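# Load sample tube and matching water blank into centrifuge

## Task

Take the sample tube whose cap carries an orange dot out of its rack on the shelved bench by the door and seat it fully in the centre hole of an adapter in the centrifuge rotor. Then take the water blank with the same volume as the sample (the cap number gives mL; blanks sit in racks on the shelved bench by the window) and seat it fully in the centre hole of the adapter directly opposite. Every rotor bucket must end hanging vertically, every rack must stay on its own bench, and no tube may touch the floor. At the end the gripper must have released everything and moved away, nothing may rely on the robot to stay in place, and the robot must be upright, not fallen or leaning.

## Robot and tools

ROBOT. A Hello Robot Stretch 4, one arm: a three-wheel omni base, a lift sliding up a mast, a telescoping arm that extends straight ahead from the lift, a wrist with yaw, pitch and roll, and a two-finger gripper with bendy steel fingers. About 1.6 m tall; the base rim lies within 0.23 m of the base origin. Four cameras: head_camera (top of mast, facing forward and downward; turn the base to look elsewhere), head_left_camera and head_right_camera (fisheyes beside it, aimed more steeply down, showing the base and arm), and wrist_camera (behind the fingers, looking along them; fingertips near the bottom of its image).

FRAMES. Base frame: origin on the floor beneath the base centre, x ahead, y to the left, z up. hand_pose is reported in this frame; it marks a point between the open fingertips and may be slightly wrong. Odometry frame = base frame at scene start. base_odometry counts wheel rotation only, so slipping looks like movement; heading runs -3.142 to 3.142, positive left.

TOOL execute_actions. Argument "actions": a list holding one action, or empty (then it just reports state and images). Optional "cameras": list of head_camera, head_left_camera, head_right_camera, wrist_camera or "all"; omitted/null means all, [] means none. An action contains "base", "joints" or both (plus optional "pace" and "contact_limits"), or else only {"end_of_arm": "enable_torque"}, which re-powers wrist or gripper motors that shut off. Everything in one action starts at once.
- "base": exactly one relative move from where the base last reported itself: {"translate_m": d} drive straight, metres, forward positive, -2 to 2; {"strafe_m": d} sideways, metres, left positive, -2 to 2; {"rotate_rad": d} spin in place, radians, counter-clockwise positive, -3.2 to 3.2.
- "joints": absolute targets by name (not offsets). lift_m 0 to 1.2 m; arm_m 0 to 0.55 m extension; wrist_yaw_rad -1.134 to 4.276 (0 ahead, positive turns left, 3.14 tucked back, beyond 3.4 the arm may block); wrist_pitch_rad -1.117 to 4.259 (0 level, 1.57 pointing down); wrist_roll_rad -1.117 to 4.259 (0 fingers level, positive turns clockwise viewed from behind); gripper_m -0.038 to 0.141 m fingertip gap, negative means fingers press together. Done tolerances: 0.004 m for lift, arm and gripper, 0.02 rad for yaw and roll, 0.05 rad for pitch. Over-range joint targets are clipped and flagged; other bad values or unknown keys reject the whole call.
- "pace": "slow", "default", "fast", "max" (base up to 0.1/0.3/0.4/0.6 m/s and 1/2/3/4 rad/s; reduced when the lift is high, down to 0.3 m/s and 1 rad/s at 1.2 m).
- "contact_limits": {"arm_m": 0 to 0.75}, how much force the arm may apply before halting; default 0.5.
One action runs at most 15 s. Joints or base left out of an action may keep pushing toward an earlier target without showing it. To unfold the wrist at scene start, send lift_m 0.4 with wrist_yaw_rad 0 together.

wait: {"seconds": 0 to 10}; commands nothing, returns state and images. zoom_image: {"camera", "region": [x0, y0, x1, y1]} pixels of that camera's latest full image, at most 504 by 504, gives a sharper crop. read_manual: licence texts only. finished_scene: {"scene": 1 or 2}; ends the scene irreversibly and reports success; the result also gives the next scene's task.

RESULTS. base_status and joint_status tell how each motion ended: "done" (for the base, wheels turned the full amount, slip possible), "off_target" (stopped short, may still push), "contact_stop_at_<key>" (hit something; the part may go slack, a lift may sag with a load), "limit_stop_at_<name>" (own_body: self-collision guard; tilt: leaning over 6 degrees, lift/arm/wheels go limp), "time_out", "torque_fault" (a wrist motor overloaded and went limp; send enable_torque). on_its_own lists things this call did not command; "held at" is a held target, not the measured position. turned_by_wheels vs turned_by_imu differing by over about 0.1 rad means a collision or slip, and the heading is off by roughly that difference. base_tilt in degrees, forward and right positive, with a fixed bias up to 1.5. lidar_m: 12 distances in metres for 30-degree sectors, first straight ahead, counter-clockwise (4th left, 7th behind, 10th right); "-" means nothing seen or closer than 0.25 m; it misses glass, thin legs and much behind the robot. wrist_depth_mm: 7x7 grid of median depths, 100 to 2000 mm, read from the top left. motor_effort: percent of max, positive toward higher joint values, bracket = peak of last action; offsets and noise apply. Wheel efforts positive mean turning right. After a stop, further moving calls in the same reply are skipped.

GRIPPING. Command a gap smaller than the tube's width; the further below, the harder the squeeze and the more the tube is drawn toward the wrist. Position and "done" do not prove a grasp; a firm squeeze (target 0 or more) shows in gripper effort. Fingertips pressed on a surface can jam: lift up.

CAMERA CALIBRATION gives K, distortion and T_world_to_cam (base frame to camera) per camera; small per-scene errors, larger for the wrist camera with the arm out.

AVOID. Dropping tubes or letting them reach the floor, knocking racks off benches, slamming or hard pushes, torque faults, and tipping: do not drive or turn with over 1 kg held and arm_m above 0.2, especially at fast paces; high gripper or strong contact limits make pushes riskier. Tilted gripper (pitch below -0.2) with large roll can trigger self-collision stops. Loose objects may occasionally get nudged.

Each tool is called by a JSON object that holds its "name" and its "arguments", one argument or row to a line.

## Session

I'll start by reading the robot's state and camera images.

{"name": "execute_actions", "arguments": {
  "actions": []
}}

Scene clock: 0.00 s.
base_odometry: x=+0.000 y=+0.000 heading=+0.000 (m, m, rad; odometry frame)
turned_by_wheels: +0.000 (rad since the last result)
turned_by_imu: +0.000 (rad since the last result)
base_tilt: forward=-0.5 right=+1.2 (deg)
lidar_m: 1.03 1.06 1.71 1.57 1.65 1.39 1.32 1.32 1.65 1.53 1.57 1.89
base_status: not commanded
joint_positions: lift_m=+0.282 arm_m=-0.001 wrist_yaw_rad=+3.204 wrist_pitch_rad=+0.001 wrist_roll_rad=-0.014 gripper_m=+0.057
joint_status: not commanded
motor_effort: lift_m=+20 arm_m=-1 wrist_yaw_rad=+2 wrist_pitch_rad=-6 wrist_roll_rad=-1 gripper_m=-4 wheel_0=+0 wheel_1=-1 wheel_2=+0 (%)
hand_pose: x=-0.1233 y=+0.0693 z=+0.4598 quat_wxyz=(-0.031, +0.000, -0.007, +0.999) (m; base frame)
wrist_depth_mm: - 132 1008 1983 - - - / - 113 132 1537 - - - / - 116 138 1430 1499 - - / - 132 196 1430 1464 - - / 205 1430 1464 1464 1499 - - / 224 1464 191 1537 196 1537 1464 / 219 1042 1205 136 1060 1025 1060
pictures: head_camera, head_left_camera, head_right_camera, wrist_camera
Images, in order (width x height): head_camera 420x560, head_left_camera 420x672, head_right_camera 420x672, wrist_camera 616x392.

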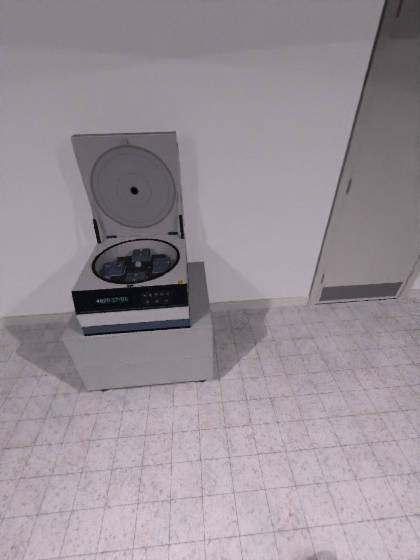

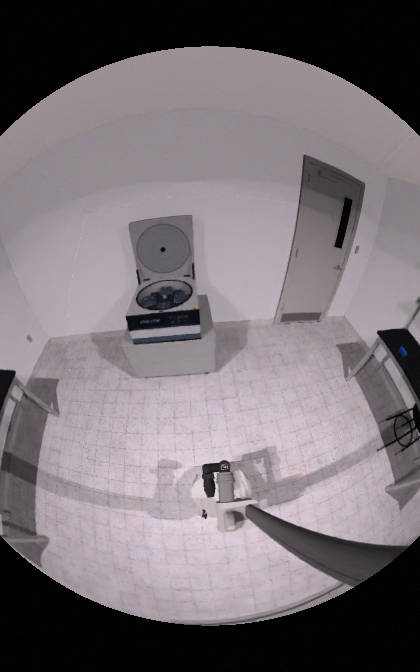

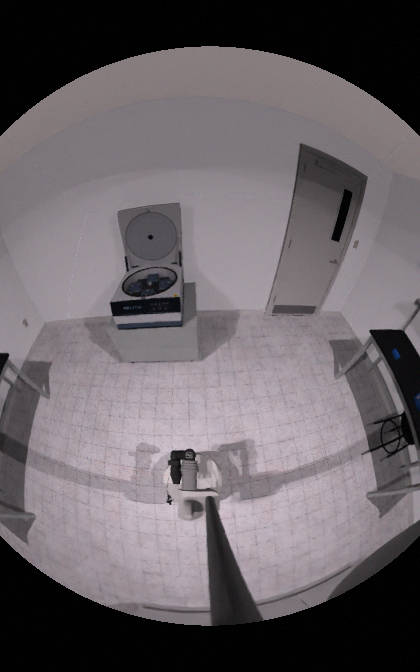

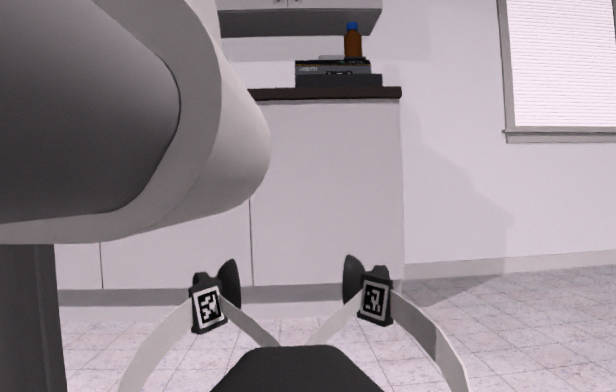

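{"name": "execute_actions", "arguments": {
  "actions": [
    {"base": {"rotate_rad": -1.5}, "joints": {"lift_m": 0.5, "wrist_yaw_rad": 0}, "pace": "fast"}
  ]
}}

Scene clock: 4.93 s.
base_odometry: x=+0.000 y=+0.000 heading=-1.500 (m, m, rad; odometry frame)
turned_by_wheels: -1.500 (rad since the last result)
turned_by_imu: -1.518 (rad since the last result)
base_tilt: forward=-0.5 right=+1.2 (deg)
lidar_m: 1.54 1.63 1.83 1.04 1.08 1.68 1.60 1.66 1.38 1.30 1.34 1.62
base_status: done
joint_positions: lift_m=+0.500 arm_m=-0.001 wrist_yaw_rad=+0.001 wrist_pitch_rad=+0.001 wrist_roll_rad=-0.014 gripper_m=+0.057
joint_status: all done
motor_effort: lift_m=+23(26) arm_m=-1(1) wrist_yaw_rad=-1(10) wrist_pitch_rad=-7(6) wrist_roll_rad=+0(1) gripper_m=-6(2) wheel_0=+1(7) wheel_1=+1(10) wheel_2=+1(10) (%)
hand_pose: x=+0.4586 y=-0.0872 z=+0.6776 quat_wxyz=(+1.000, -0.007, +0.000, +0.000) (m; base frame)
wrist_depth_mm: - - - - - - - / - - - - - - - / - - - - - - - / - 1430 - - - - - / - - - - - - - / - - 192 1921 195 - - / 1499 1430 1661 136 1499 1430 1464
pictures: head_camera, head_left_camera, head_right_camera, wrist_camera
camera_calibration (this result's frames):
wrist_camera: T_world_to_cam=[[-0.0401645, -0.999126, -0.0116103, -0.0634223], [-0.0177419, 0.012331, -0.999767, 0.741441], [0.999036, -0.0399491, -0.0182217, -0.222284], [0, 0, 0, 1]] pos_world=[0.232677, -0.0813896, 0.736482]
Images, in order (width x height): head_camera 420x560, head_left_camera 420x672, head_right_camera 420x672, wrist_camera 616x392.

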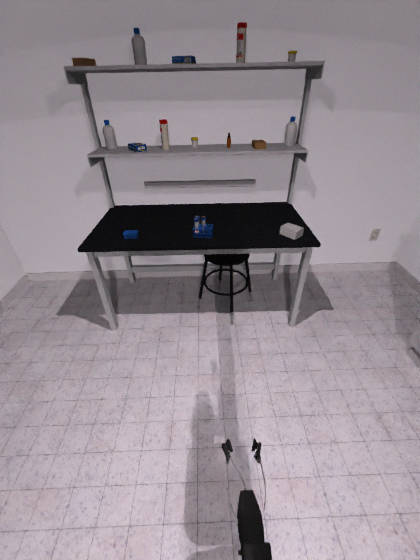

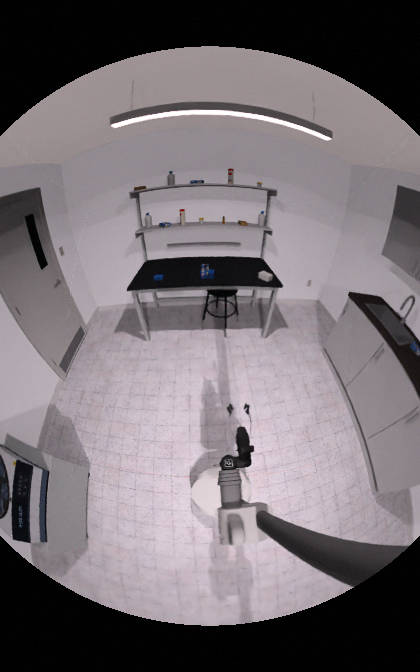

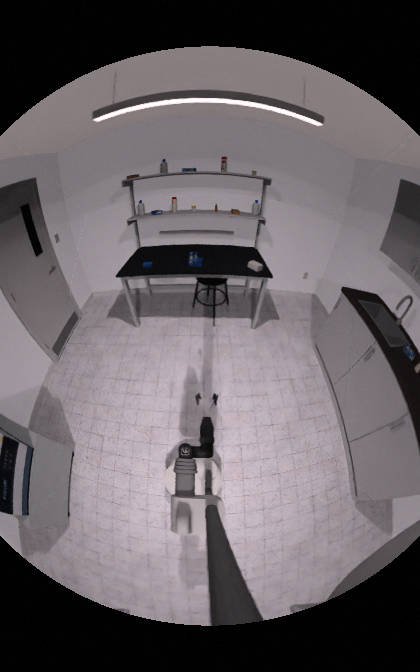

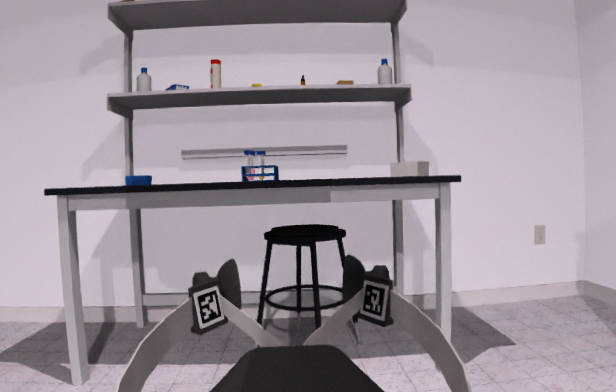

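{"name": "execute_actions", "arguments": {
  "actions": [
    {"base": {"translate_m": 0.85}, "joints": {"lift_m": 0.64}, "pace": "fast"}
  ],
  "cameras": ["head_camera", "wrist_camera"]
}}

Scene clock: 11.23 s.
base_odometry: x=+0.060 y=-0.848 heading=-1.500 (m, m, rad; odometry frame)
turned_by_wheels: +0.000 (rad since the last result)
turned_by_imu: -0.002 (rad since the last result)
base_tilt: forward=-0.6 right=+1.1 (deg)
lidar_m: 0.68 0.74 0.99 1.75 1.35 1.53 3.18 2.61 1.33 1.29 1.00 0.71
base_status: done
joint_positions: lift_m=+0.640 arm_m=-0.001 wrist_yaw_rad=+0.000 wrist_pitch_rad=+0.001 wrist_roll_rad=-0.014 gripper_m=+0.057
joint_status: all done
motor_effort: lift_m=+23(26) arm_m=-1(1) wrist_yaw_rad=+1(1) wrist_pitch_rad=-6(6) wrist_roll_rad=-1(1) gripper_m=-6(4) wheel_0=-1(7) wheel_1=+0(7) wheel_2=+0(12) (%)
hand_pose: x=+0.4586 y=-0.0873 z=+0.8176 quat_wxyz=(+1.000, -0.007, +0.000, +0.000) (m; base frame)
wrist_depth_mm: 1205 1229 1229 1255 1255 1308 1308 / 1060 1098 1138 1182 1205 1205 1308 / 1205 1229 1229 1281 1281 1308 1308 / 1229 1255 1229 1281 1281 1308 1308 / 707 707 609 661 627 591 559 / 508 508 191 521 196 530 539 / 1229 1229 1255 137 741 1308 1336
pictures: head_camera, wrist_camera
camera_calibration (this result's frames):
wrist_camera: T_world_to_cam=[[-0.0405118, -0.999112, -0.0116112, -0.0617367], [-0.0177135, 0.0123371, -0.999767, 0.881435], [0.999022, -0.0402967, -0.0181975, -0.21975], [0, 0, 0, 1]] pos_world=[0.232648, -0.0814114, 0.876514]
Images, in order (width x height): head_camera 420x560, wrist_camera 616x392.

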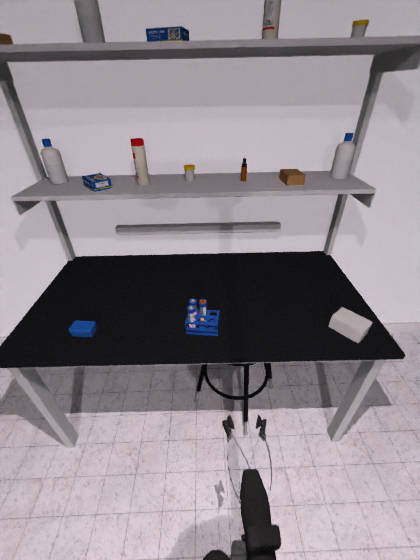

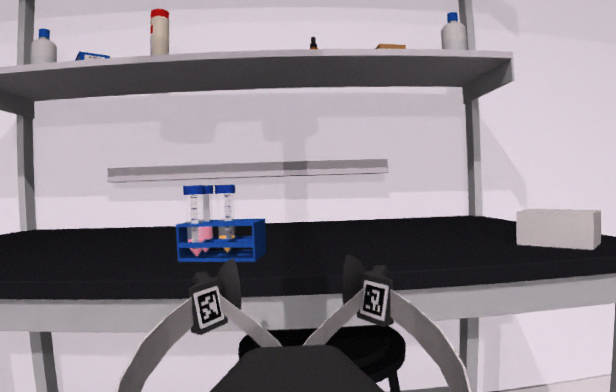

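{"name": "zoom_image", "arguments": {
  "camera": "wrist_camera",
  "region": [160, 170, 290, 270]
}}

{"name": "zoom_image", "arguments": {
  "camera": "head_camera",
  "region": [160, 285, 250, 345]
}}

Region (160, 170, 290, 270) of wrist_camera's 616x392 image, scaled by 3.877; it fills the top 388 rows of this view, and the rest is white.

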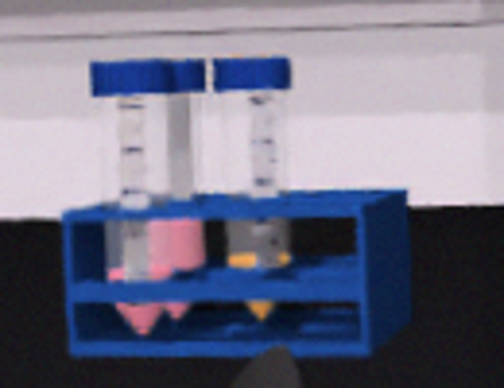

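Region (160, 285, 250, 345) of head_camera's 420x560 image, scaled by 5.600, with more detail than that image has.

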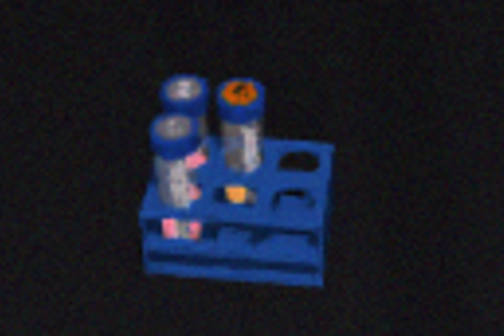

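{"name": "execute_actions", "arguments": {
  "actions": [
    {"base": {"translate_m": 0.13}, "joints": {"lift_m": 0.565, "wrist_yaw_rad": 0.2, "gripper_m": 0.0}, "pace": "default"}
  ],
  "cameras": ["head_camera", "wrist_camera"]
}}

Scene clock: 59.27 s.
base_odometry: x=+0.070 y=-0.978 heading=-1.500 (m, m, rad; odometry frame)
turned_by_wheels: +0.000 (rad since the last result)
turned_by_imu: -0.001 (rad since the last result)
base_tilt: forward=-0.6 right=+1.3 (deg)
lidar_m: 0.54 0.59 0.83 1.75 1.41 1.53 3.32 1.92 1.33 1.29 0.82 0.56
base_status: done
joint_positions: lift_m=+0.565 arm_m=-0.001 wrist_yaw_rad=+0.200 wrist_pitch_rad=+0.001 wrist_roll_rad=-0.014 gripper_m=+0.000
joint_status: all done
motor_effort: lift_m=+14(21) arm_m=-1(1) wrist_yaw_rad=+3(2) wrist_pitch_rad=-6(6) wrist_roll_rad=-1(1) gripper_m=-5(11) wheel_0=+0(5) wheel_1=+1(3) wheel_2=-1(10) (%)
hand_pose: x=+0.4701 y=-0.0285 z=+0.7434 quat_wxyz=(+0.995, -0.007, +0.000, +0.100) (m; base frame)
wrist_depth_mm: 960 931 931 976 976 976 1025 / 1255 1205 1160 1118 1098 1060 1042 / 1255 1182 1138 1118 1078 1060 1025 / 1255 1205 530 466 1098 991 866 / 407 389 366 340 330 317 307 / 1281 1160 186 194 362 357 1042 / 1281 1182 1182 349 496 512 1042
pictures: head_camera, wrist_camera
camera_calibration (this result's frames):
wrist_camera: T_world_to_cam=[[0.158047, -0.987363, -0.0116116, -0.0963637], [-0.0197975, 0.00858853, -0.999767, 0.807577], [0.987233, 0.158241, -0.0181899, -0.219102], [0, 0, 0, 1]] pos_world=[0.247523, -0.0674111, 0.802285]
Images, in order (width x height): head_camera 420x560, wrist_camera 616x392.

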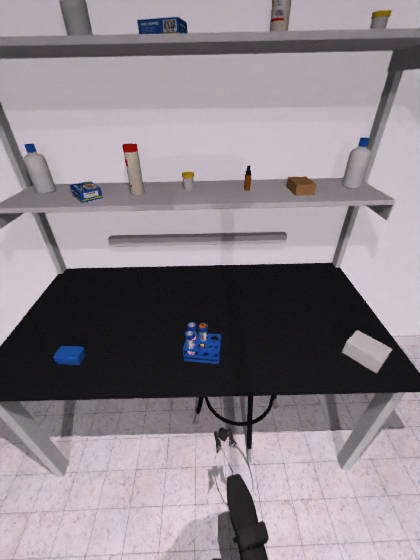

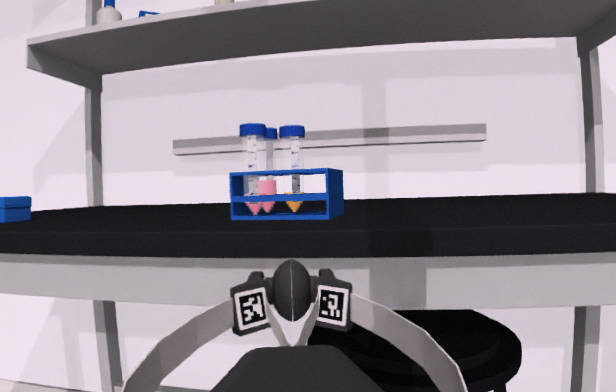

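{"name": "zoom_image", "arguments": {
  "camera": "wrist_camera",
  "region": [220, 115, 350, 225]
}}

Region (220, 115, 350, 225) of wrist_camera's 616x392 image, scaled by 3.877; it fills the top 426 rows of this view, and the rest is white.

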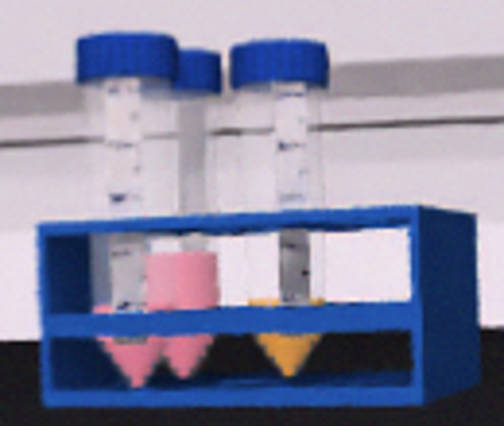

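{"name": "execute_actions", "arguments": {
  "actions": [
    {"base": {"strafe_m": 0.027}, "joints": {"lift_m": 1.1, "wrist_yaw_rad": 1.67, "wrist_pitch_rad": 1.57, "gripper_m": 0.06}, "pace": "fast"}
  ],
  "cameras": []
}}

{"name": "execute_actions", "arguments": {
  "actions": [
    {"base": {"translate_m": 0.15}, "joints": {"arm_m": 0.35}, "pace": "default"}
  ],
  "cameras": ["head_camera", "wrist_camera"]
}}

Scene clock: 78.73 s.
base_odometry: x=+0.097 y=-0.976 heading=-1.500 (m, m, rad; odometry frame)
turned_by_wheels: +0.000 (rad since the last result)
turned_by_imu: -0.001 (rad since the last result)
base_tilt: forward=-0.6 right=+1.2 (deg)
lidar_m: 0.55 0.61 0.84 1.74 1.39 1.45 3.29 1.95 1.39 1.30 0.80 0.58
base_status: done
joint_positions: lift_m=+1.100 arm_m=-0.001 wrist_yaw_rad=+1.669 wrist_pitch_rad=+1.570 wrist_roll_rad=-0.014 gripper_m=+0.060
joint_status: all done
motor_effort: lift_m=+24(26) arm_m=-1(1) wrist_yaw_rad=+3(4) wrist_pitch_rad=+1(2) wrist_roll_rad=-1(1) gripper_m=-6(3) wheel_0=+0(10) wheel_1=+0(11) wheel_2=+0(1) (%)
hand_pose: x=+0.2570 y=+0.0089 z=+0.9893 quat_wxyz=(+0.471, -0.527, +0.471, +0.528) (m; base frame)
wrist_depth_mm: 1138 1182 1205 1205 1205 1229 477 / 1182 1182 1182 1205 1229 1229 473 / 1182 1182 1182 1205 1205 1229 469 / 1160 991 976 1182 1229 1229 466 / 1160 976 1008 1229 1205 1255 469 / 1182 1182 192 1229 198 1255 469 / 1182 1182 1205 136 1229 1229 469
pictures: none
No camera images: the call's "cameras" was empty. Leave "cameras" out to get every camera's image.

Scene clock: 80.90 s.
base_odometry: x=+0.107 y=-1.125 heading=-1.500 (m, m, rad; odometry frame)
turned_by_wheels: +0.000 (rad since the last result)
turned_by_imu: +0.000 (rad since the last result)
base_tilt: forward=-0.5 right=+1.3 (deg)
lidar_m: 0.40 0.44 0.61 1.73 1.52 1.46 3.50 1.95 1.39 1.29 0.60 0.42
base_status: done
joint_positions: lift_m=+1.100 arm_m=+0.349 wrist_yaw_rad=+1.670 wrist_pitch_rad=+1.570 wrist_roll_rad=-0.014 gripper_m=+0.060
joint_status: all done
motor_effort: lift_m=+24(24) arm_m=+5(6) wrist_yaw_rad=+3(3) wrist_pitch_rad=+1(1) wrist_roll_rad=+0(1) gripper_m=-2(5) wheel_0=+0(7) wheel_1=+2(5) wheel_2=+1(10) (%)
hand_pose: x=+0.6068 y=+0.0089 z=+0.9893 quat_wxyz=(+0.471, -0.527, +0.471, +0.528) (m; base frame)
wrist_depth_mm: 1160 1182 442 449 452 455 462 / 1160 1160 442 449 452 455 462 / 976 991 439 449 452 455 462 / 976 976 445 449 455 459 462 / 976 976 445 389 455 459 466 / 1182 1205 192 445 197 462 466 / 1182 820 445 136 455 466 466
pictures: head_camera, wrist_camera
camera_calibration (this result's frames):
wrist_camera: T_world_to_cam=[[0.99538, 0.0869306, 0.0407574, -0.647682], [0.0863474, -0.996139, 0.0158607, -0.00440763], [0.0419788, -0.0122681, -0.999043, 1.19001], [0, 0, 0, 1]] pos_world=[0.595115, 0.066512, 1.21534]
Images, in order (width x height): head_camera 420x560, wrist_camera 616x392.

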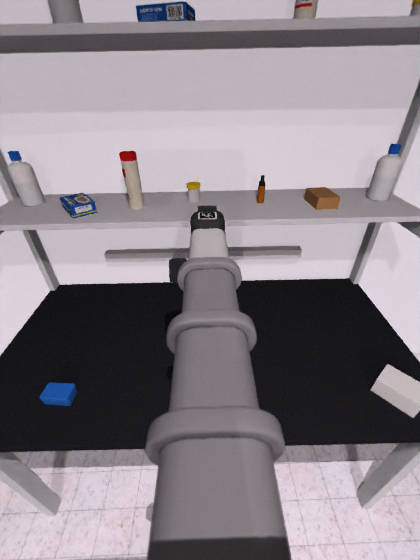

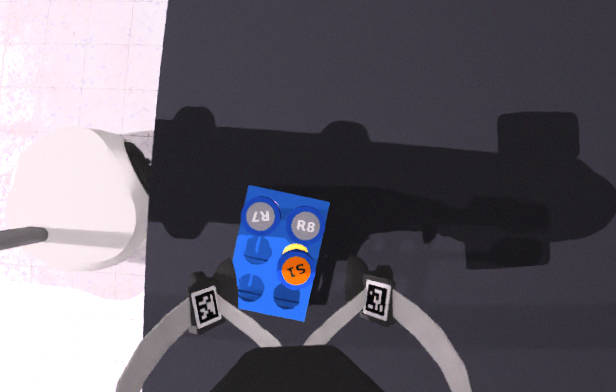

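{"name": "execute_actions", "arguments": {
  "actions": [
    {"base": {"strafe_m": -0.012}, "joints": {"arm_m": 0.355, "lift_m": 1.03}, "pace": "default"}
  ],
  "cameras": ["wrist_camera"]
}}

Scene clock: 95.47 s.
base_odometry: x=+0.095 y=-1.126 heading=-1.499 (m, m, rad; odometry frame)
turned_by_wheels: +0.000 (rad since the last result)
turned_by_imu: +0.000 (rad since the last result)
base_tilt: forward=-0.4 right=+1.2 (deg)
lidar_m: 0.39 0.44 0.61 1.74 1.53 1.50 3.47 1.93 1.38 1.30 0.59 0.41
base_status: done
joint_positions: lift_m=+1.030 arm_m=+0.354 wrist_yaw_rad=+1.670 wrist_pitch_rad=+1.570 wrist_roll_rad=-0.014 gripper_m=+0.060
joint_status: all done
motor_effort: lift_m=+14(22) arm_m=+5(7) wrist_yaw_rad=+3(3) wrist_pitch_rad=+0(1) wrist_roll_rad=-1(0) gripper_m=-3(6) wheel_0=+2(2) wheel_1=+0(6) wheel_2=+0(2) (%)
hand_pose: x=+0.6119 y=+0.0089 z=+0.9201 quat_wxyz=(+0.471, -0.527, +0.471, +0.528) (m; base frame)
wrist_depth_mm: 1098 1098 375 382 382 387 389 / 1118 375 377 379 384 387 392 / 891 375 375 382 384 387 392 / 891 375 377 322 387 389 392 / 904 375 375 320 387 392 394 / 1118 375 192 322 198 392 394 / 1118 377 379 136 387 394 397
pictures: wrist_camera
camera_calibration (this result's frames):
wrist_camera: T_world_to_cam=[[0.995375, 0.0869924, 0.0407581, -0.649839], [0.0864068, -0.996133, 0.0159184, -0.00384322], [0.0419853, -0.012323, -0.999042, 1.12069], [0, 0, 0, 1]] pos_world=[0.600113, 0.0665129, 1.14616]
Images, in order (width x height): wrist_camera 616x392.

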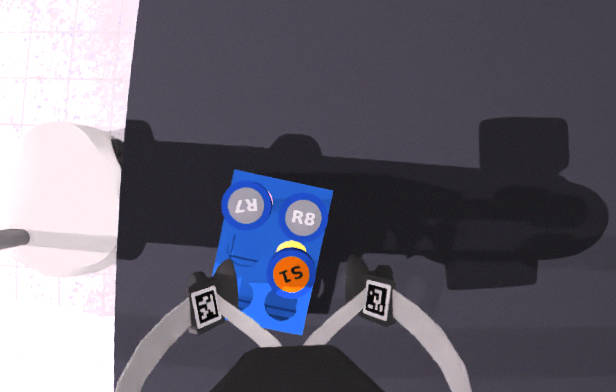

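{"name": "execute_actions", "arguments": {
  "actions": [
    {"joints": {"lift_m": 0.988}, "pace": "slow"}
  ],
  "cameras": ["wrist_camera", "head_right_camera"]
}}

Scene clock: 105.30 s.
base_odometry: x=+0.095 y=-1.126 heading=-1.499 (m, m, rad; odometry frame)
turned_by_wheels: +0.000 (rad since the last result)
turned_by_imu: -0.001 (rad since the last result)
base_tilt: forward=-0.4 right=+1.1 (deg)
lidar_m: 0.40 0.43 0.60 1.76 1.49 1.47 3.47 1.92 1.36 1.30 0.60 0.43
base_status: not commanded
joint_positions: lift_m=+0.988 arm_m=+0.354 wrist_yaw_rad=+1.670 wrist_pitch_rad=+1.570 wrist_roll_rad=-0.014 gripper_m=+0.060
joint_status: all done
motor_effort: lift_m=+13(12) arm_m=+6(5) wrist_yaw_rad=+2(3) wrist_pitch_rad=+1(1) wrist_roll_rad=-1(1) gripper_m=-3(5) wheel_0=+2(2) wheel_1=+0(0) wheel_2=+0(0) (%)
hand_pose: x=+0.6119 y=+0.0089 z=+0.8782 quat_wxyz=(+0.471, -0.527, +0.471, +0.528) (m; base frame)
wrist_depth_mm: 1060 330 334 338 340 345 347 / 1060 332 334 338 342 345 345 / 854 332 336 340 342 345 349 / 866 332 277 278 342 345 349 / 866 334 334 229 343 347 351 / 1060 334 192 219 198 349 349 / 1078 334 338 136 345 349 351
pictures: head_right_camera, wrist_camera
camera_calibration (this result's frames):
wrist_camera: T_world_to_cam=[[0.995375, 0.0869922, 0.0407581, -0.64813], [0.0864066, -0.996133, 0.0159184, -0.00317509], [0.0419853, -0.012323, -0.999042, 1.07876], [0, 0, 0, 1]] pos_world=[0.600115, 0.0665129, 1.10419]
Images, in order (width x height): head_right_camera 420x672, wrist_camera 616x392.

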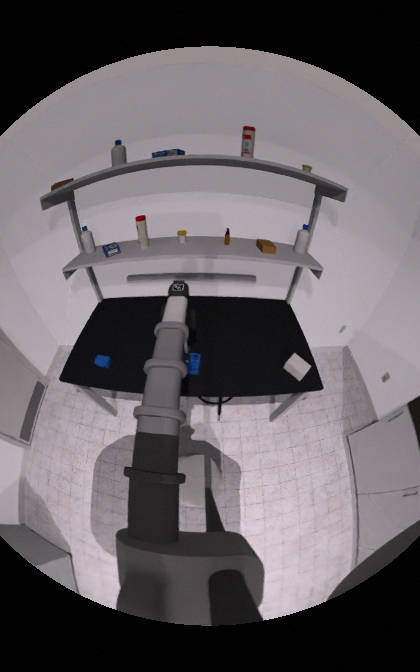

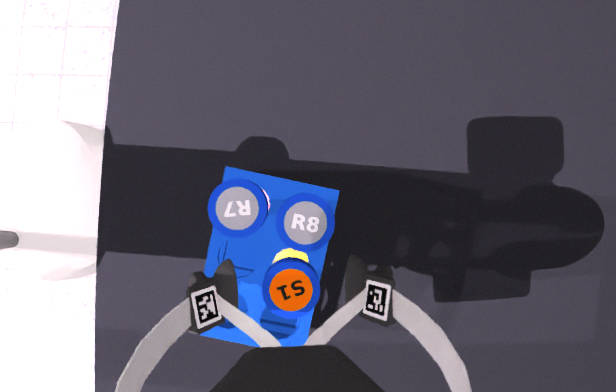

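{"name": "execute_actions", "arguments": {
  "actions": [
    {"joints": {"gripper_m": 0.012}, "pace": "slow"}
  ],
  "cameras": ["wrist_camera"]
}}

Scene clock: 109.93 s.
base_odometry: x=+0.095 y=-1.126 heading=-1.499 (m, m, rad; odometry frame)
turned_by_wheels: +0.000 (rad since the last result)
turned_by_imu: -0.001 (rad since the last result)
base_tilt: forward=-0.5 right=+1.3 (deg)
lidar_m: 0.40 0.42 0.63 1.75 1.49 1.50 3.50 1.94 1.39 1.30 0.57 0.44
base_status: not commanded
joint_positions: lift_m=+0.988 arm_m=+0.354 wrist_yaw_rad=+1.670 wrist_pitch_rad=+1.570 wrist_roll_rad=-0.014 gripper_m=+0.012
joint_status: all done
motor_effort: lift_m=+13(13) arm_m=+5(5) wrist_yaw_rad=+3(2) wrist_pitch_rad=+0(1) wrist_roll_rad=+0(1) gripper_m=-14(17) wheel_0=+2(2) wheel_1=-1(0) wheel_2=+0(0) (%)
hand_pose: x=+0.6119 y=+0.0089 z=+0.8782 quat_wxyz=(+0.471, -0.527, +0.471, +0.528) (m; base frame)
wrist_depth_mm: 1060 332 336 338 340 343 347 / 1078 332 334 338 340 343 347 / 842 334 336 338 343 345 349 / 854 332 278 279 342 345 349 / 866 334 334 220 343 349 349 / 1078 334 188 213 189 347 349 / 1078 334 338 206 345 349 349
pictures: wrist_camera
camera_calibration (this result's frames):
wrist_camera: T_world_to_cam=[[0.995375, 0.0869925, 0.0407581, -0.64813], [0.0864069, -0.996133, 0.0159184, -0.00317527], [0.0419853, -0.012323, -0.999042, 1.07876], [0, 0, 0, 1]] pos_world=[0.600115, 0.0665129, 1.10419]
Images, in order (width x height): wrist_camera 616x392.

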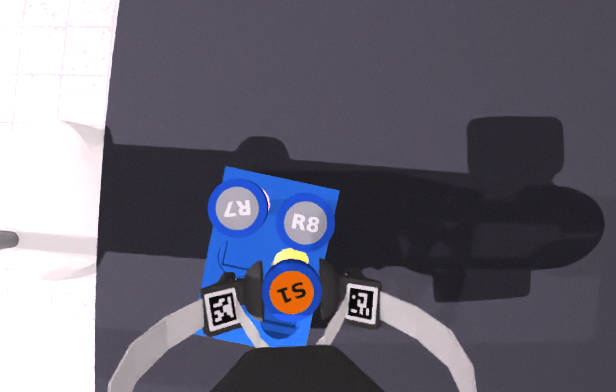

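The tube is gripped. Next I lift it straight out of the rack.

{"name": "execute_actions", "arguments": {
  "actions": [
    {"joints": {"lift_m": 1.13}, "pace": "slow"}
  ],
  "cameras": ["wrist_camera", "head_right_camera"]
}}

Scene clock: 114.97 s.
base_odometry: x=+0.095 y=-1.126 heading=-1.499 (m, m, rad; odometry frame)
turned_by_wheels: +0.000 (rad since the last result)
turned_by_imu: -0.001 (rad since the last result)
base_tilt: forward=-0.5 right=+1.0 (deg)
lidar_m: 0.41 0.43 0.59 1.74 1.48 1.51 3.45 1.92 1.36 1.29 0.58 0.45
base_status: not commanded
joint_positions: lift_m=+1.130 arm_m=+0.354 wrist_yaw_rad=+1.670 wrist_pitch_rad=+1.570 wrist_roll_rad=-0.014 gripper_m=+0.012
joint_status: all done
motor_effort: lift_m=+24(25) arm_m=+5(6) wrist_yaw_rad=+3(3) wrist_pitch_rad=+1(0) wrist_roll_rad=-1(1) gripper_m=-14(12) wheel_0=+2(2) wheel_1=-1(1) wheel_2=+0(0) (%)
hand_pose: x=+0.6119 y=+0.0089 z=+1.0193 quat_wxyz=(+0.471, -0.527, +0.471, +0.528) (m; base frame)
wrist_depth_mm: 1182 1205 477 477 484 484 496 / 1205 1229 473 480 480 488 492 / 991 1118 473 480 488 488 496 / 991 991 473 480 484 488 496 / 1008 1008 477 421 488 492 496 / 1205 1205 188 213 189 492 496 / 1205 477 480 306 488 492 496
pictures: head_right_camera, wrist_camera
camera_calibration (this result's frames):
wrist_camera: T_world_to_cam=[[0.995375, 0.0869921, 0.0407581, -0.653884], [0.0864065, -0.996133, 0.0159184, -0.00542169], [0.0419853, -0.012323, -0.999042, 1.21975], [0, 0, 0, 1]] pos_world=[0.600117, 0.0665129, 1.24531]
Images, in order (width x height): head_right_camera 420x672, wrist_camera 616x392.

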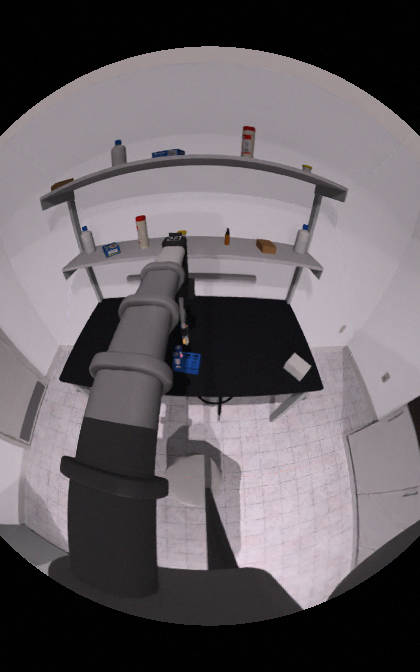

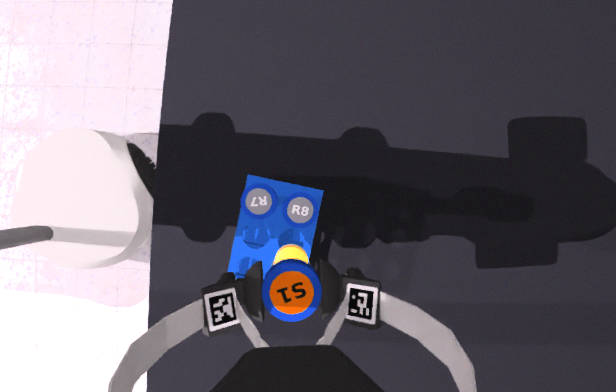

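{"name": "execute_actions", "arguments": {
  "actions": [
    {"base": {"translate_m": -1.5}, "joints": {"arm_m": 0.05}, "pace": "default"}
  ],
  "cameras": []
}}

{"name": "execute_actions", "arguments": {
  "actions": [
    {"base": {"rotate_rad": 1.59}, "joints": {"wrist_yaw_rad": 1.57}, "pace": "default"}
  ],
  "cameras": ["head_camera", "wrist_camera", "head_left_camera"]
}}

Scene clock: 136.50 s.
base_odometry: x=-0.011 y=+0.370 heading=-1.500 (m, m, rad; odometry frame)
turned_by_wheels: +0.000 (rad since the last result)
turned_by_imu: +0.001 (rad since the last result)
base_tilt: forward=-0.6 right=+1.2 (deg)
lidar_m: 0.28 2.00 1.07 1.04 1.04 1.26 1.23 1.27 2.03 1.30 1.36 1.92
base_status: done
joint_positions: lift_m=+1.130 arm_m=+0.051 wrist_yaw_rad=+1.670 wrist_pitch_rad=+1.570 wrist_roll_rad=-0.014 gripper_m=+0.012
joint_status: all done
motor_effort: lift_m=+22(24) arm_m=-6(6) wrist_yaw_rad=+2(2) wrist_pitch_rad=+1(1) wrist_roll_rad=-1(1) gripper_m=-9(15) wheel_0=-2(7) wheel_1=-2(5) wheel_2=+1(11) (%)
hand_pose: x=+0.3089 y=+0.0089 z=+1.0194 quat_wxyz=(+0.471, -0.527, +0.471, +0.528) (m; base frame)
wrist_depth_mm: 1205 1205 1205 1229 1229 1255 1281 / 1205 1205 1229 1229 1255 1255 1255 / 1205 1205 1229 1229 1229 1255 1255 / 1205 1008 1008 1255 1229 1281 1281 / 1205 1025 1008 1255 1281 1281 1255 / 1229 1205 188 213 189 1255 1308 / 1205 1229 1229 691 1255 1281 1281
pictures: none
No camera images: the call's "cameras" was empty. Leave "cameras" out to get every camera's image.

Scene clock: 139.10 s.
base_odometry: x=-0.011 y=+0.370 heading=+0.090 (m, m, rad; odometry frame)
turned_by_wheels: +1.589 (rad since the last result)
turned_by_imu: +1.608 (rad since the last result)
base_tilt: forward=-0.6 right=+1.2 (deg)
lidar_m: 0.30 1.87 1.27 1.22 1.29 2.01 1.32 1.39 1.95 1.91 2.04 1.08
base_status: done
joint_positions: lift_m=+1.130 arm_m=+0.051 wrist_yaw_rad=+1.570 wrist_pitch_rad=+1.570 wrist_roll_rad=-0.014 gripper_m=+0.012
joint_status: all done
motor_effort: lift_m=+22(22) arm_m=-6(6) wrist_yaw_rad=+0(0) wrist_pitch_rad=+0(0) wrist_roll_rad=-1(1) gripper_m=-16(11) wheel_0=-2(11) wheel_1=-3(4) wheel_2=-1(6) (%)
hand_pose: x=+0.3093 y=+0.0002 z=+1.0194 quat_wxyz=(+0.497, -0.503, +0.496, +0.504) (m; base frame)
wrist_depth_mm: 1205 1229 1229 1255 1281 1255 1255 / 1182 1229 1205 1205 1229 1255 1255 / 1182 1205 1205 1229 1255 1255 991 / 1229 1008 1008 1229 1255 1255 1008 / 1205 1008 1025 1255 1281 1255 1008 / 615 1205 188 213 189 1281 1025 / 1205 1205 1255 691 1255 1281 1025
pictures: head_camera, head_left_camera, wrist_camera
camera_calibration (this result's frames):
wrist_camera: T_world_to_cam=[[0.999096, -0.0120822, 0.0407593, -0.353135], [-0.0127443, -0.99979, 0.0160234, 0.0426197], [0.0405572, -0.0165284, -0.999041, 1.23292], [0, 0, 0, 1]] pos_world=[0.303355, 0.0587222, 1.24545]
Images, in order (width x height): head_camera 420x560, head_left_camera 420x672, wrist_camera 616x392.

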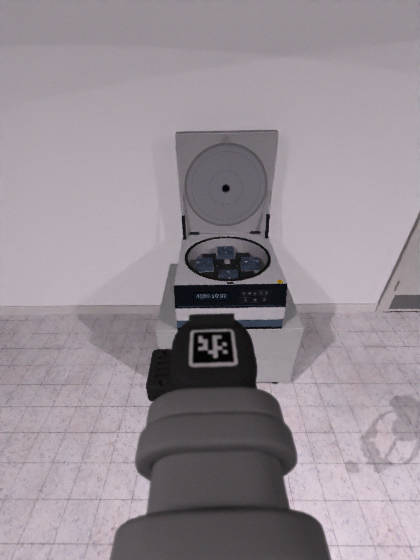

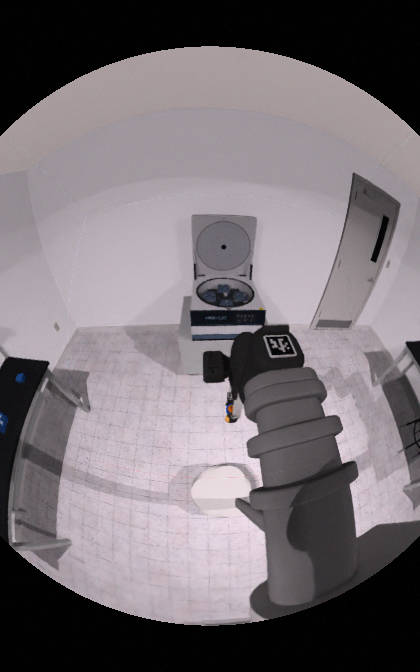

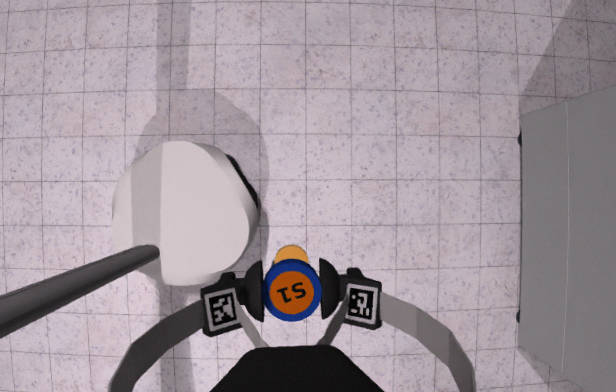

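{"name": "execute_actions", "arguments": {
  "actions": [
    {"base": {"translate_m": 0.72}, "joints": {"arm_m": 0.4, "lift_m": 1.1}, "pace": "default"}
  ],
  "cameras": ["head_right_camera", "wrist_camera", "head_left_camera"]
}}

Scene clock: 146.83 s.
base_odometry: x=+0.706 y=+0.435 heading=+0.090 (m, m, rad; odometry frame)
turned_by_wheels: +0.000 (rad since the last result)
turned_by_imu: -0.002 (rad since the last result)
base_tilt: forward=-0.5 right=+1.2 (deg)
lidar_m: 0.31 0.33 1.52 1.23 1.27 1.84 2.07 2.18 2.02 1.93 0.43 0.32
base_status: done
joint_positions: lift_m=+1.100 arm_m=+0.399 wrist_yaw_rad=+1.570 wrist_pitch_rad=+1.570 wrist_roll_rad=-0.014 gripper_m=+0.012
joint_status: all done
motor_effort: lift_m=+14(21) arm_m=+5(7) wrist_yaw_rad=+1(0) wrist_pitch_rad=+0(1) wrist_roll_rad=-1(1) gripper_m=-14(13) wheel_0=+2(6) wheel_1=+2(7) wheel_2=-1(11) (%)
hand_pose: x=+0.6573 y=+0.0002 z=+0.9901 quat_wxyz=(+0.497, -0.503, +0.496, +0.504) (m; base frame)
wrist_depth_mm: 1160 1160 1182 1205 1229 768 564 / 1160 647 654 661 668 668 349 / 394 397 402 404 410 413 362 / 394 399 574 525 469 415 362 / 397 466 462 439 492 413 362 / 397 449 187 213 190 418 370 / 397 421 469 283 466 418 368
pictures: head_left_camera, head_right_camera, wrist_camera
camera_calibration (this result's frames):
wrist_camera: T_world_to_cam=[[0.999096, -0.0120818, 0.0407593, -0.699622], [-0.0127439, -0.99979, 0.0160233, 0.0475244], [0.0405572, -0.0165282, -0.999041, 1.18951], [0, 0, 0, 1]] pos_world=[0.651352, 0.0587222, 1.21613]
Images, in order (width x height): head_left_camera 420x672, head_right_camera 420x672, wrist_camera 616x392.

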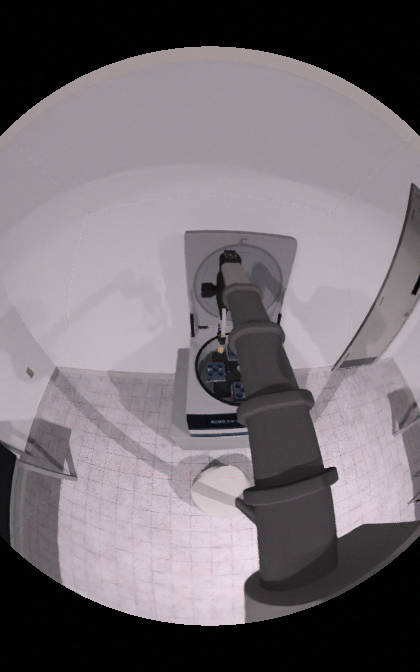

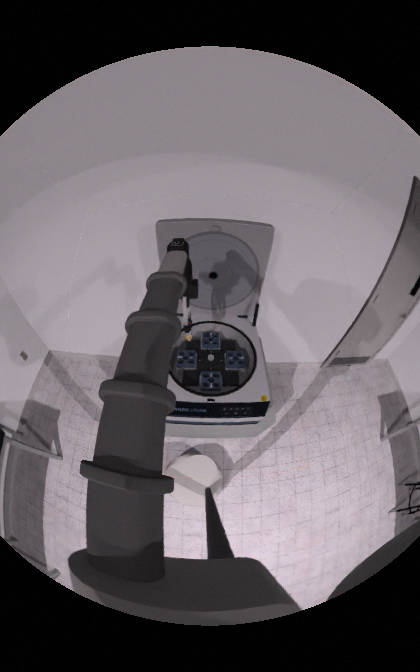

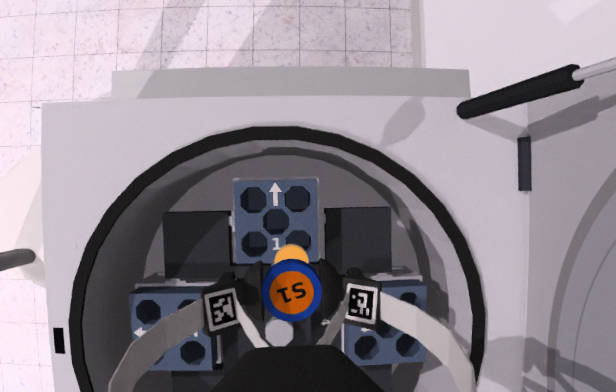

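{"name": "execute_actions", "arguments": {
  "actions": [
    {"base": {"strafe_m": 0.0215}, "joints": {"arm_m": 0.381, "lift_m": 1.02}, "pace": "slow"}
  ],
  "cameras": ["wrist_camera", "head_left_camera"]
}}

Scene clock: 157.97 s.
base_odometry: x=+0.704 y=+0.456 heading=+0.090 (m, m, rad; odometry frame)
turned_by_wheels: +0.000 (rad since the last result)
turned_by_imu: -0.001 (rad since the last result)
base_tilt: forward=-0.5 right=+1.1 (deg)
lidar_m: 0.31 0.33 1.53 1.18 1.27 1.84 2.07 2.20 2.05 1.97 0.46 0.32
base_status: done
joint_positions: lift_m=+1.020 arm_m=+0.382 wrist_yaw_rad=+1.570 wrist_pitch_rad=+1.570 wrist_roll_rad=-0.014 gripper_m=+0.012
joint_status: all done
motor_effort: lift_m=+13(16) arm_m=-6(6) wrist_yaw_rad=+0(0) wrist_pitch_rad=+1(1) wrist_roll_rad=+0(1) gripper_m=-14(13) wheel_0=-2(3) wheel_1=+1(9) wheel_2=+0(1) (%)
hand_pose: x=+0.6404 y=+0.0002 z=+0.9102 quat_wxyz=(+0.497, -0.503, +0.496, +0.504) (m; base frame)
wrist_depth_mm: 1098 1098 1098 1118 1138 798 585 / 1078 564 574 580 585 597 564 / 317 319 322 324 329 332 334 / 317 319 500 449 445 334 334 / 319 382 384 362 394 347 336 / 317 392 187 213 189 387 338 / 319 357 377 251 379 366 340
pictures: head_left_camera, wrist_camera
camera_calibration (this result's frames):
wrist_camera: T_world_to_cam=[[0.999096, -0.0120819, 0.0407593, -0.679428], [-0.012744, -0.99979, 0.0160233, 0.0485896], [0.0405572, -0.0165282, -0.999041, 1.11032], [0, 0, 0, 1]] pos_world=[0.634401, 0.0587222, 1.13617]
Images, in order (width x height): head_left_camera 420x672, wrist_camera 616x392.

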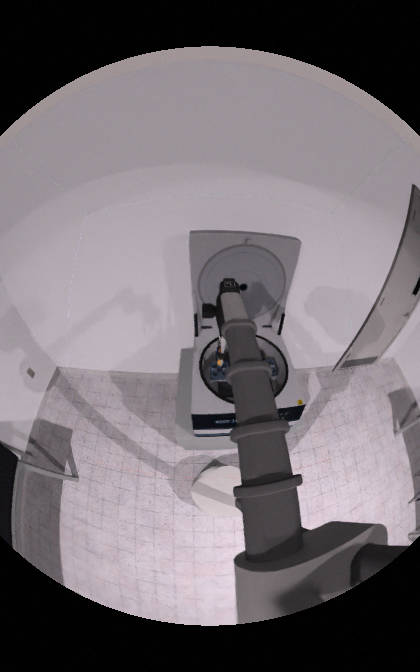

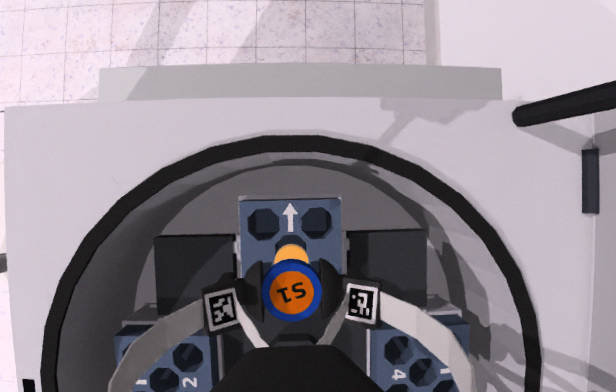

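{"name": "zoom_image", "arguments": {
  "camera": "wrist_camera",
  "region": [210, 180, 380, 330]
}}

Region (210, 180, 380, 330) of wrist_camera's 616x392 image, scaled by 2.965; it fills the top 445 rows of this view, and the rest is white.

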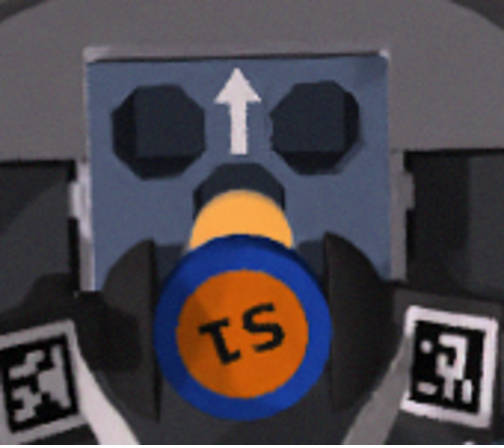

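{"name": "execute_actions", "arguments": {
  "actions": [
    {"joints": {"lift_m": 0.965}, "pace": "slow"}
  ],
  "cameras": ["wrist_camera"]
}}

Scene clock: 171.27 s.
base_odometry: x=+0.704 y=+0.456 heading=+0.090 (m, m, rad; odometry frame)
turned_by_wheels: +0.000 (rad since the last result)
turned_by_imu: -0.001 (rad since the last result)
base_tilt: forward=-0.5 right=+1.1 (deg)
lidar_m: 0.30 0.34 1.56 1.18 1.24 1.79 2.07 2.18 2.04 1.98 0.46 0.32
base_status: not commanded
joint_positions: lift_m=+0.965 arm_m=+0.382 wrist_yaw_rad=+1.570 wrist_pitch_rad=+1.570 wrist_roll_rad=-0.014 gripper_m=+0.012
joint_status: all done
motor_effort: lift_m=+13(14) arm_m=-6(6) wrist_yaw_rad=+0(0) wrist_pitch_rad=+1(1) wrist_roll_rad=+0(1) gripper_m=-15(14) wheel_0=-3(3) wheel_1=+1(1) wheel_2=+0(0) (%)
hand_pose: x=+0.6404 y=+0.0002 z=+0.8552 quat_wxyz=(+0.497, -0.503, +0.496, +0.504) (m; base frame)
wrist_depth_mm: 1042 1060 1060 1060 1098 809 585 / 512 266 268 271 273 276 549 / 263 266 267 272 273 276 278 / 264 274 445 364 449 277 278 / 263 345 330 306 338 340 278 / 298 364 188 213 189 362 282 / 317 303 332 233 338 324 301
pictures: wrist_camera
camera_calibration (this result's frames):
wrist_camera: T_world_to_cam=[[0.999096, -0.0120817, 0.0407593, -0.677185], [-0.0127438, -0.99979, 0.0160235, 0.0494703], [0.0405572, -0.0165285, -0.999041, 1.05538], [0, 0, 0, 1]] pos_world=[0.6344, 0.0587222, 1.08118]
Images, in order (width x height): wrist_camera 616x392.

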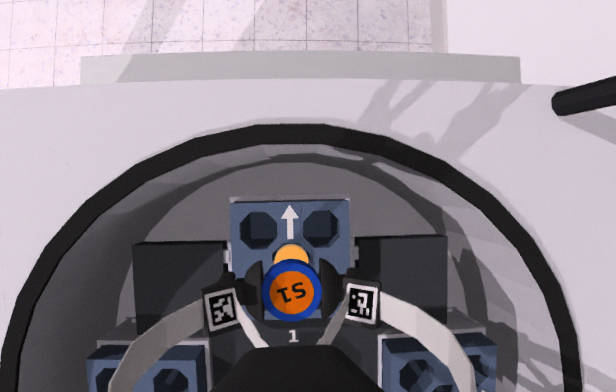

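{"name": "execute_actions", "arguments": {
  "actions": [
    {"joints": {"lift_m": 0.92}, "pace": "slow"}
  ],
  "cameras": ["wrist_camera"]
}}

Scene clock: 175.80 s.
base_odometry: x=+0.704 y=+0.456 heading=+0.090 (m, m, rad; odometry frame)
turned_by_wheels: +0.000 (rad since the last result)
turned_by_imu: -0.001 (rad since the last result)
base_tilt: forward=-0.6 right=+1.2 (deg)
lidar_m: 0.30 0.34 1.53 1.20 1.26 1.79 2.05 2.17 2.02 1.96 0.47 0.33
base_status: not commanded
joint_positions: lift_m=+0.920 arm_m=+0.382 wrist_yaw_rad=+1.570 wrist_pitch_rad=+1.570 wrist_roll_rad=-0.014 gripper_m=+0.012
joint_status: all done
motor_effort: lift_m=+13(14) arm_m=-6(6) wrist_yaw_rad=+1(1) wrist_pitch_rad=+1(1) wrist_roll_rad=+0(1) gripper_m=-12(15) wheel_0=-2(3) wheel_1=+1(1) wheel_2=+0(0) (%)
hand_pose: x=+0.6404 y=+0.0002 z=+0.8102 quat_wxyz=(+0.497, -0.503, +0.496, +0.504) (m; base frame)
wrist_depth_mm: 976 1008 1025 750 1025 750 559 / 220 221 223 225 228 229 232 / 220 221 224 246 228 230 232 / 220 276 399 349 410 238 233 / 248 303 287 263 293 307 236 / 298 285 188 213 189 343 282 / 298 277 287 211 293 278 301
pictures: wrist_camera
camera_calibration (this result's frames):
wrist_camera: T_world_to_cam=[[0.999096, -0.0120822, 0.0407593, -0.675349], [-0.0127443, -0.99979, 0.0160236, 0.0501915], [0.0405572, -0.0165286, -0.99904, 1.01043], [0, 0, 0, 1]] pos_world=[0.634398, 0.0587222, 1.03618]
Images, in order (width x height): wrist_camera 616x392.

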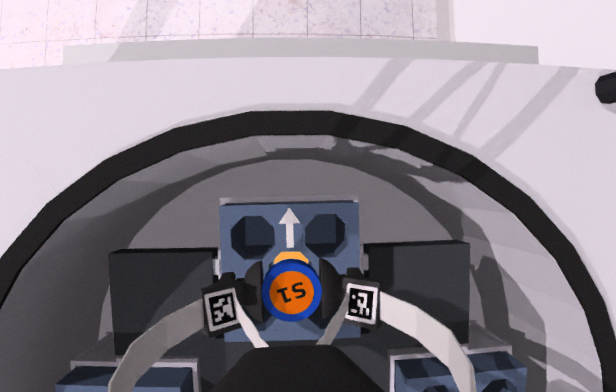

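{"name": "execute_actions", "arguments": {
  "actions": [
    {"joints": {"lift_m": 0.907}, "pace": "slow"}
  ],
  "cameras": ["wrist_camera"]
}}

Scene clock: 181.20 s.
base_odometry: x=+0.704 y=+0.456 heading=+0.090 (m, m, rad; odometry frame)
turned_by_wheels: +0.000 (rad since the last result)
turned_by_imu: +0.000 (rad since the last result)
base_tilt: forward=-0.5 right=+1.2 (deg)
lidar_m: 0.29 0.29 1.52 1.20 1.24 1.79 2.06 2.18 2.01 1.95 0.46 0.33
base_status: not commanded
joint_positions: lift_m=+0.907 arm_m=+0.382 wrist_yaw_rad=+1.570 wrist_pitch_rad=+1.570 wrist_roll_rad=-0.014 gripper_m=+0.012
joint_status: all done
motor_effort: lift_m=+13(13) arm_m=-6(6) wrist_yaw_rad=+0(0) wrist_pitch_rad=+1(1) wrist_roll_rad=+0(1) gripper_m=-14(11) wheel_0=-3(2) wheel_1=+1(1) wheel_2=+0(0) (%)
hand_pose: x=+0.6404 y=+0.0002 z=+0.7972 quat_wxyz=(+0.497, -0.503, +0.496, +0.504) (m; base frame)
wrist_depth_mm: 976 991 732 732 741 699 559 / 206 208 211 212 214 216 218 / 207 208 213 245 214 217 220 / 205 276 389 340 394 236 219 / 247 289 274 249 281 297 236 / 297 271 187 213 189 325 282 / 296 271 274 190 281 278 300
pictures: wrist_camera
camera_calibration (this result's frames):
wrist_camera: T_world_to_cam=[[0.999096, -0.0120819, 0.0407593, -0.674819], [-0.012744, -0.99979, 0.0160235, 0.0503997], [0.0405572, -0.0165285, -0.999041, 0.997442], [0, 0, 0, 1]] pos_world=[0.634397, 0.0587222, 1.02318]
Images, in order (width x height): wrist_camera 616x392.

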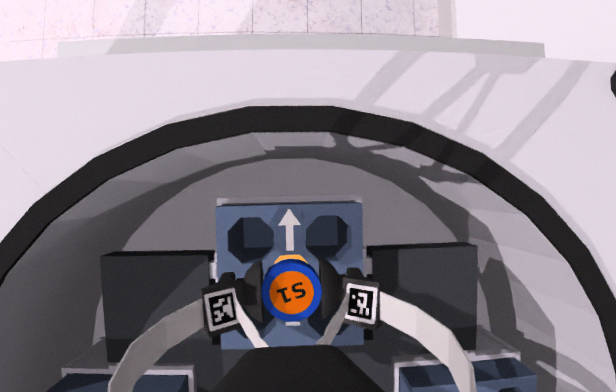

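{"name": "execute_actions", "arguments": {
  "actions": [
    {"joints": {"gripper_m": 0.05}, "pace": "slow"}
  ],
  "cameras": ["wrist_camera"]
}}

Scene clock: 185.90 s.
base_odometry: x=+0.704 y=+0.456 heading=+0.090 (m, m, rad; odometry frame)
turned_by_wheels: +0.000 (rad since the last result)
turned_by_imu: -0.001 (rad since the last result)
base_tilt: forward=-0.7 right=+1.1 (deg)
lidar_m: 0.29 0.31 1.55 1.18 1.25 1.80 2.05 2.20 2.05 1.98 0.45 0.32
base_status: not commanded
joint_positions: lift_m=+0.907 arm_m=+0.382 wrist_yaw_rad=+1.570 wrist_pitch_rad=+1.570 wrist_roll_rad=-0.014 gripper_m=+0.050
joint_status: all done
motor_effort: lift_m=+13(13) arm_m=-6(6) wrist_yaw_rad=-1(0) wrist_pitch_rad=+0(1) wrist_roll_rad=-1(0) gripper_m=-2(15) wheel_0=-2(2) wheel_1=+1(1) wheel_2=+0(0) (%)
hand_pose: x=+0.6404 y=+0.0002 z=+0.7972 quat_wxyz=(+0.497, -0.503, +0.496, +0.504) (m; base frame)
wrist_depth_mm: 991 991 732 741 750 699 559 / 207 208 211 211 215 216 218 / 208 208 213 246 215 217 218 / 205 276 387 336 397 237 219 / 247 290 272 249 279 297 236 / 298 271 196 220 198 327 282 / 296 272 276 137 279 279 300
pictures: wrist_camera
camera_calibration (this result's frames):
wrist_camera: T_world_to_cam=[[0.999096, -0.0120822, 0.0407593, -0.674818], [-0.0127443, -0.99979, 0.0160235, 0.0503999], [0.0405572, -0.0165285, -0.999041, 0.997442], [0, 0, 0, 1]] pos_world=[0.634397, 0.0587222, 1.02318]
Images, in order (width x height): wrist_camera 616x392.

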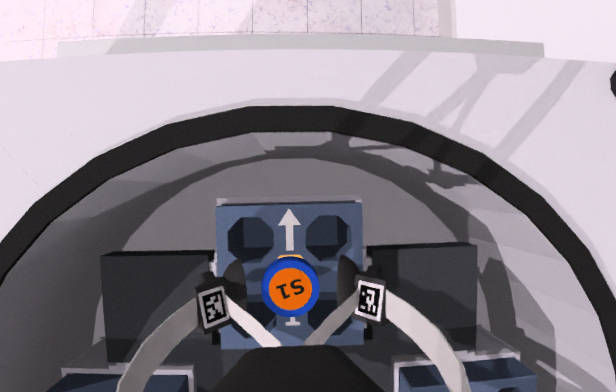

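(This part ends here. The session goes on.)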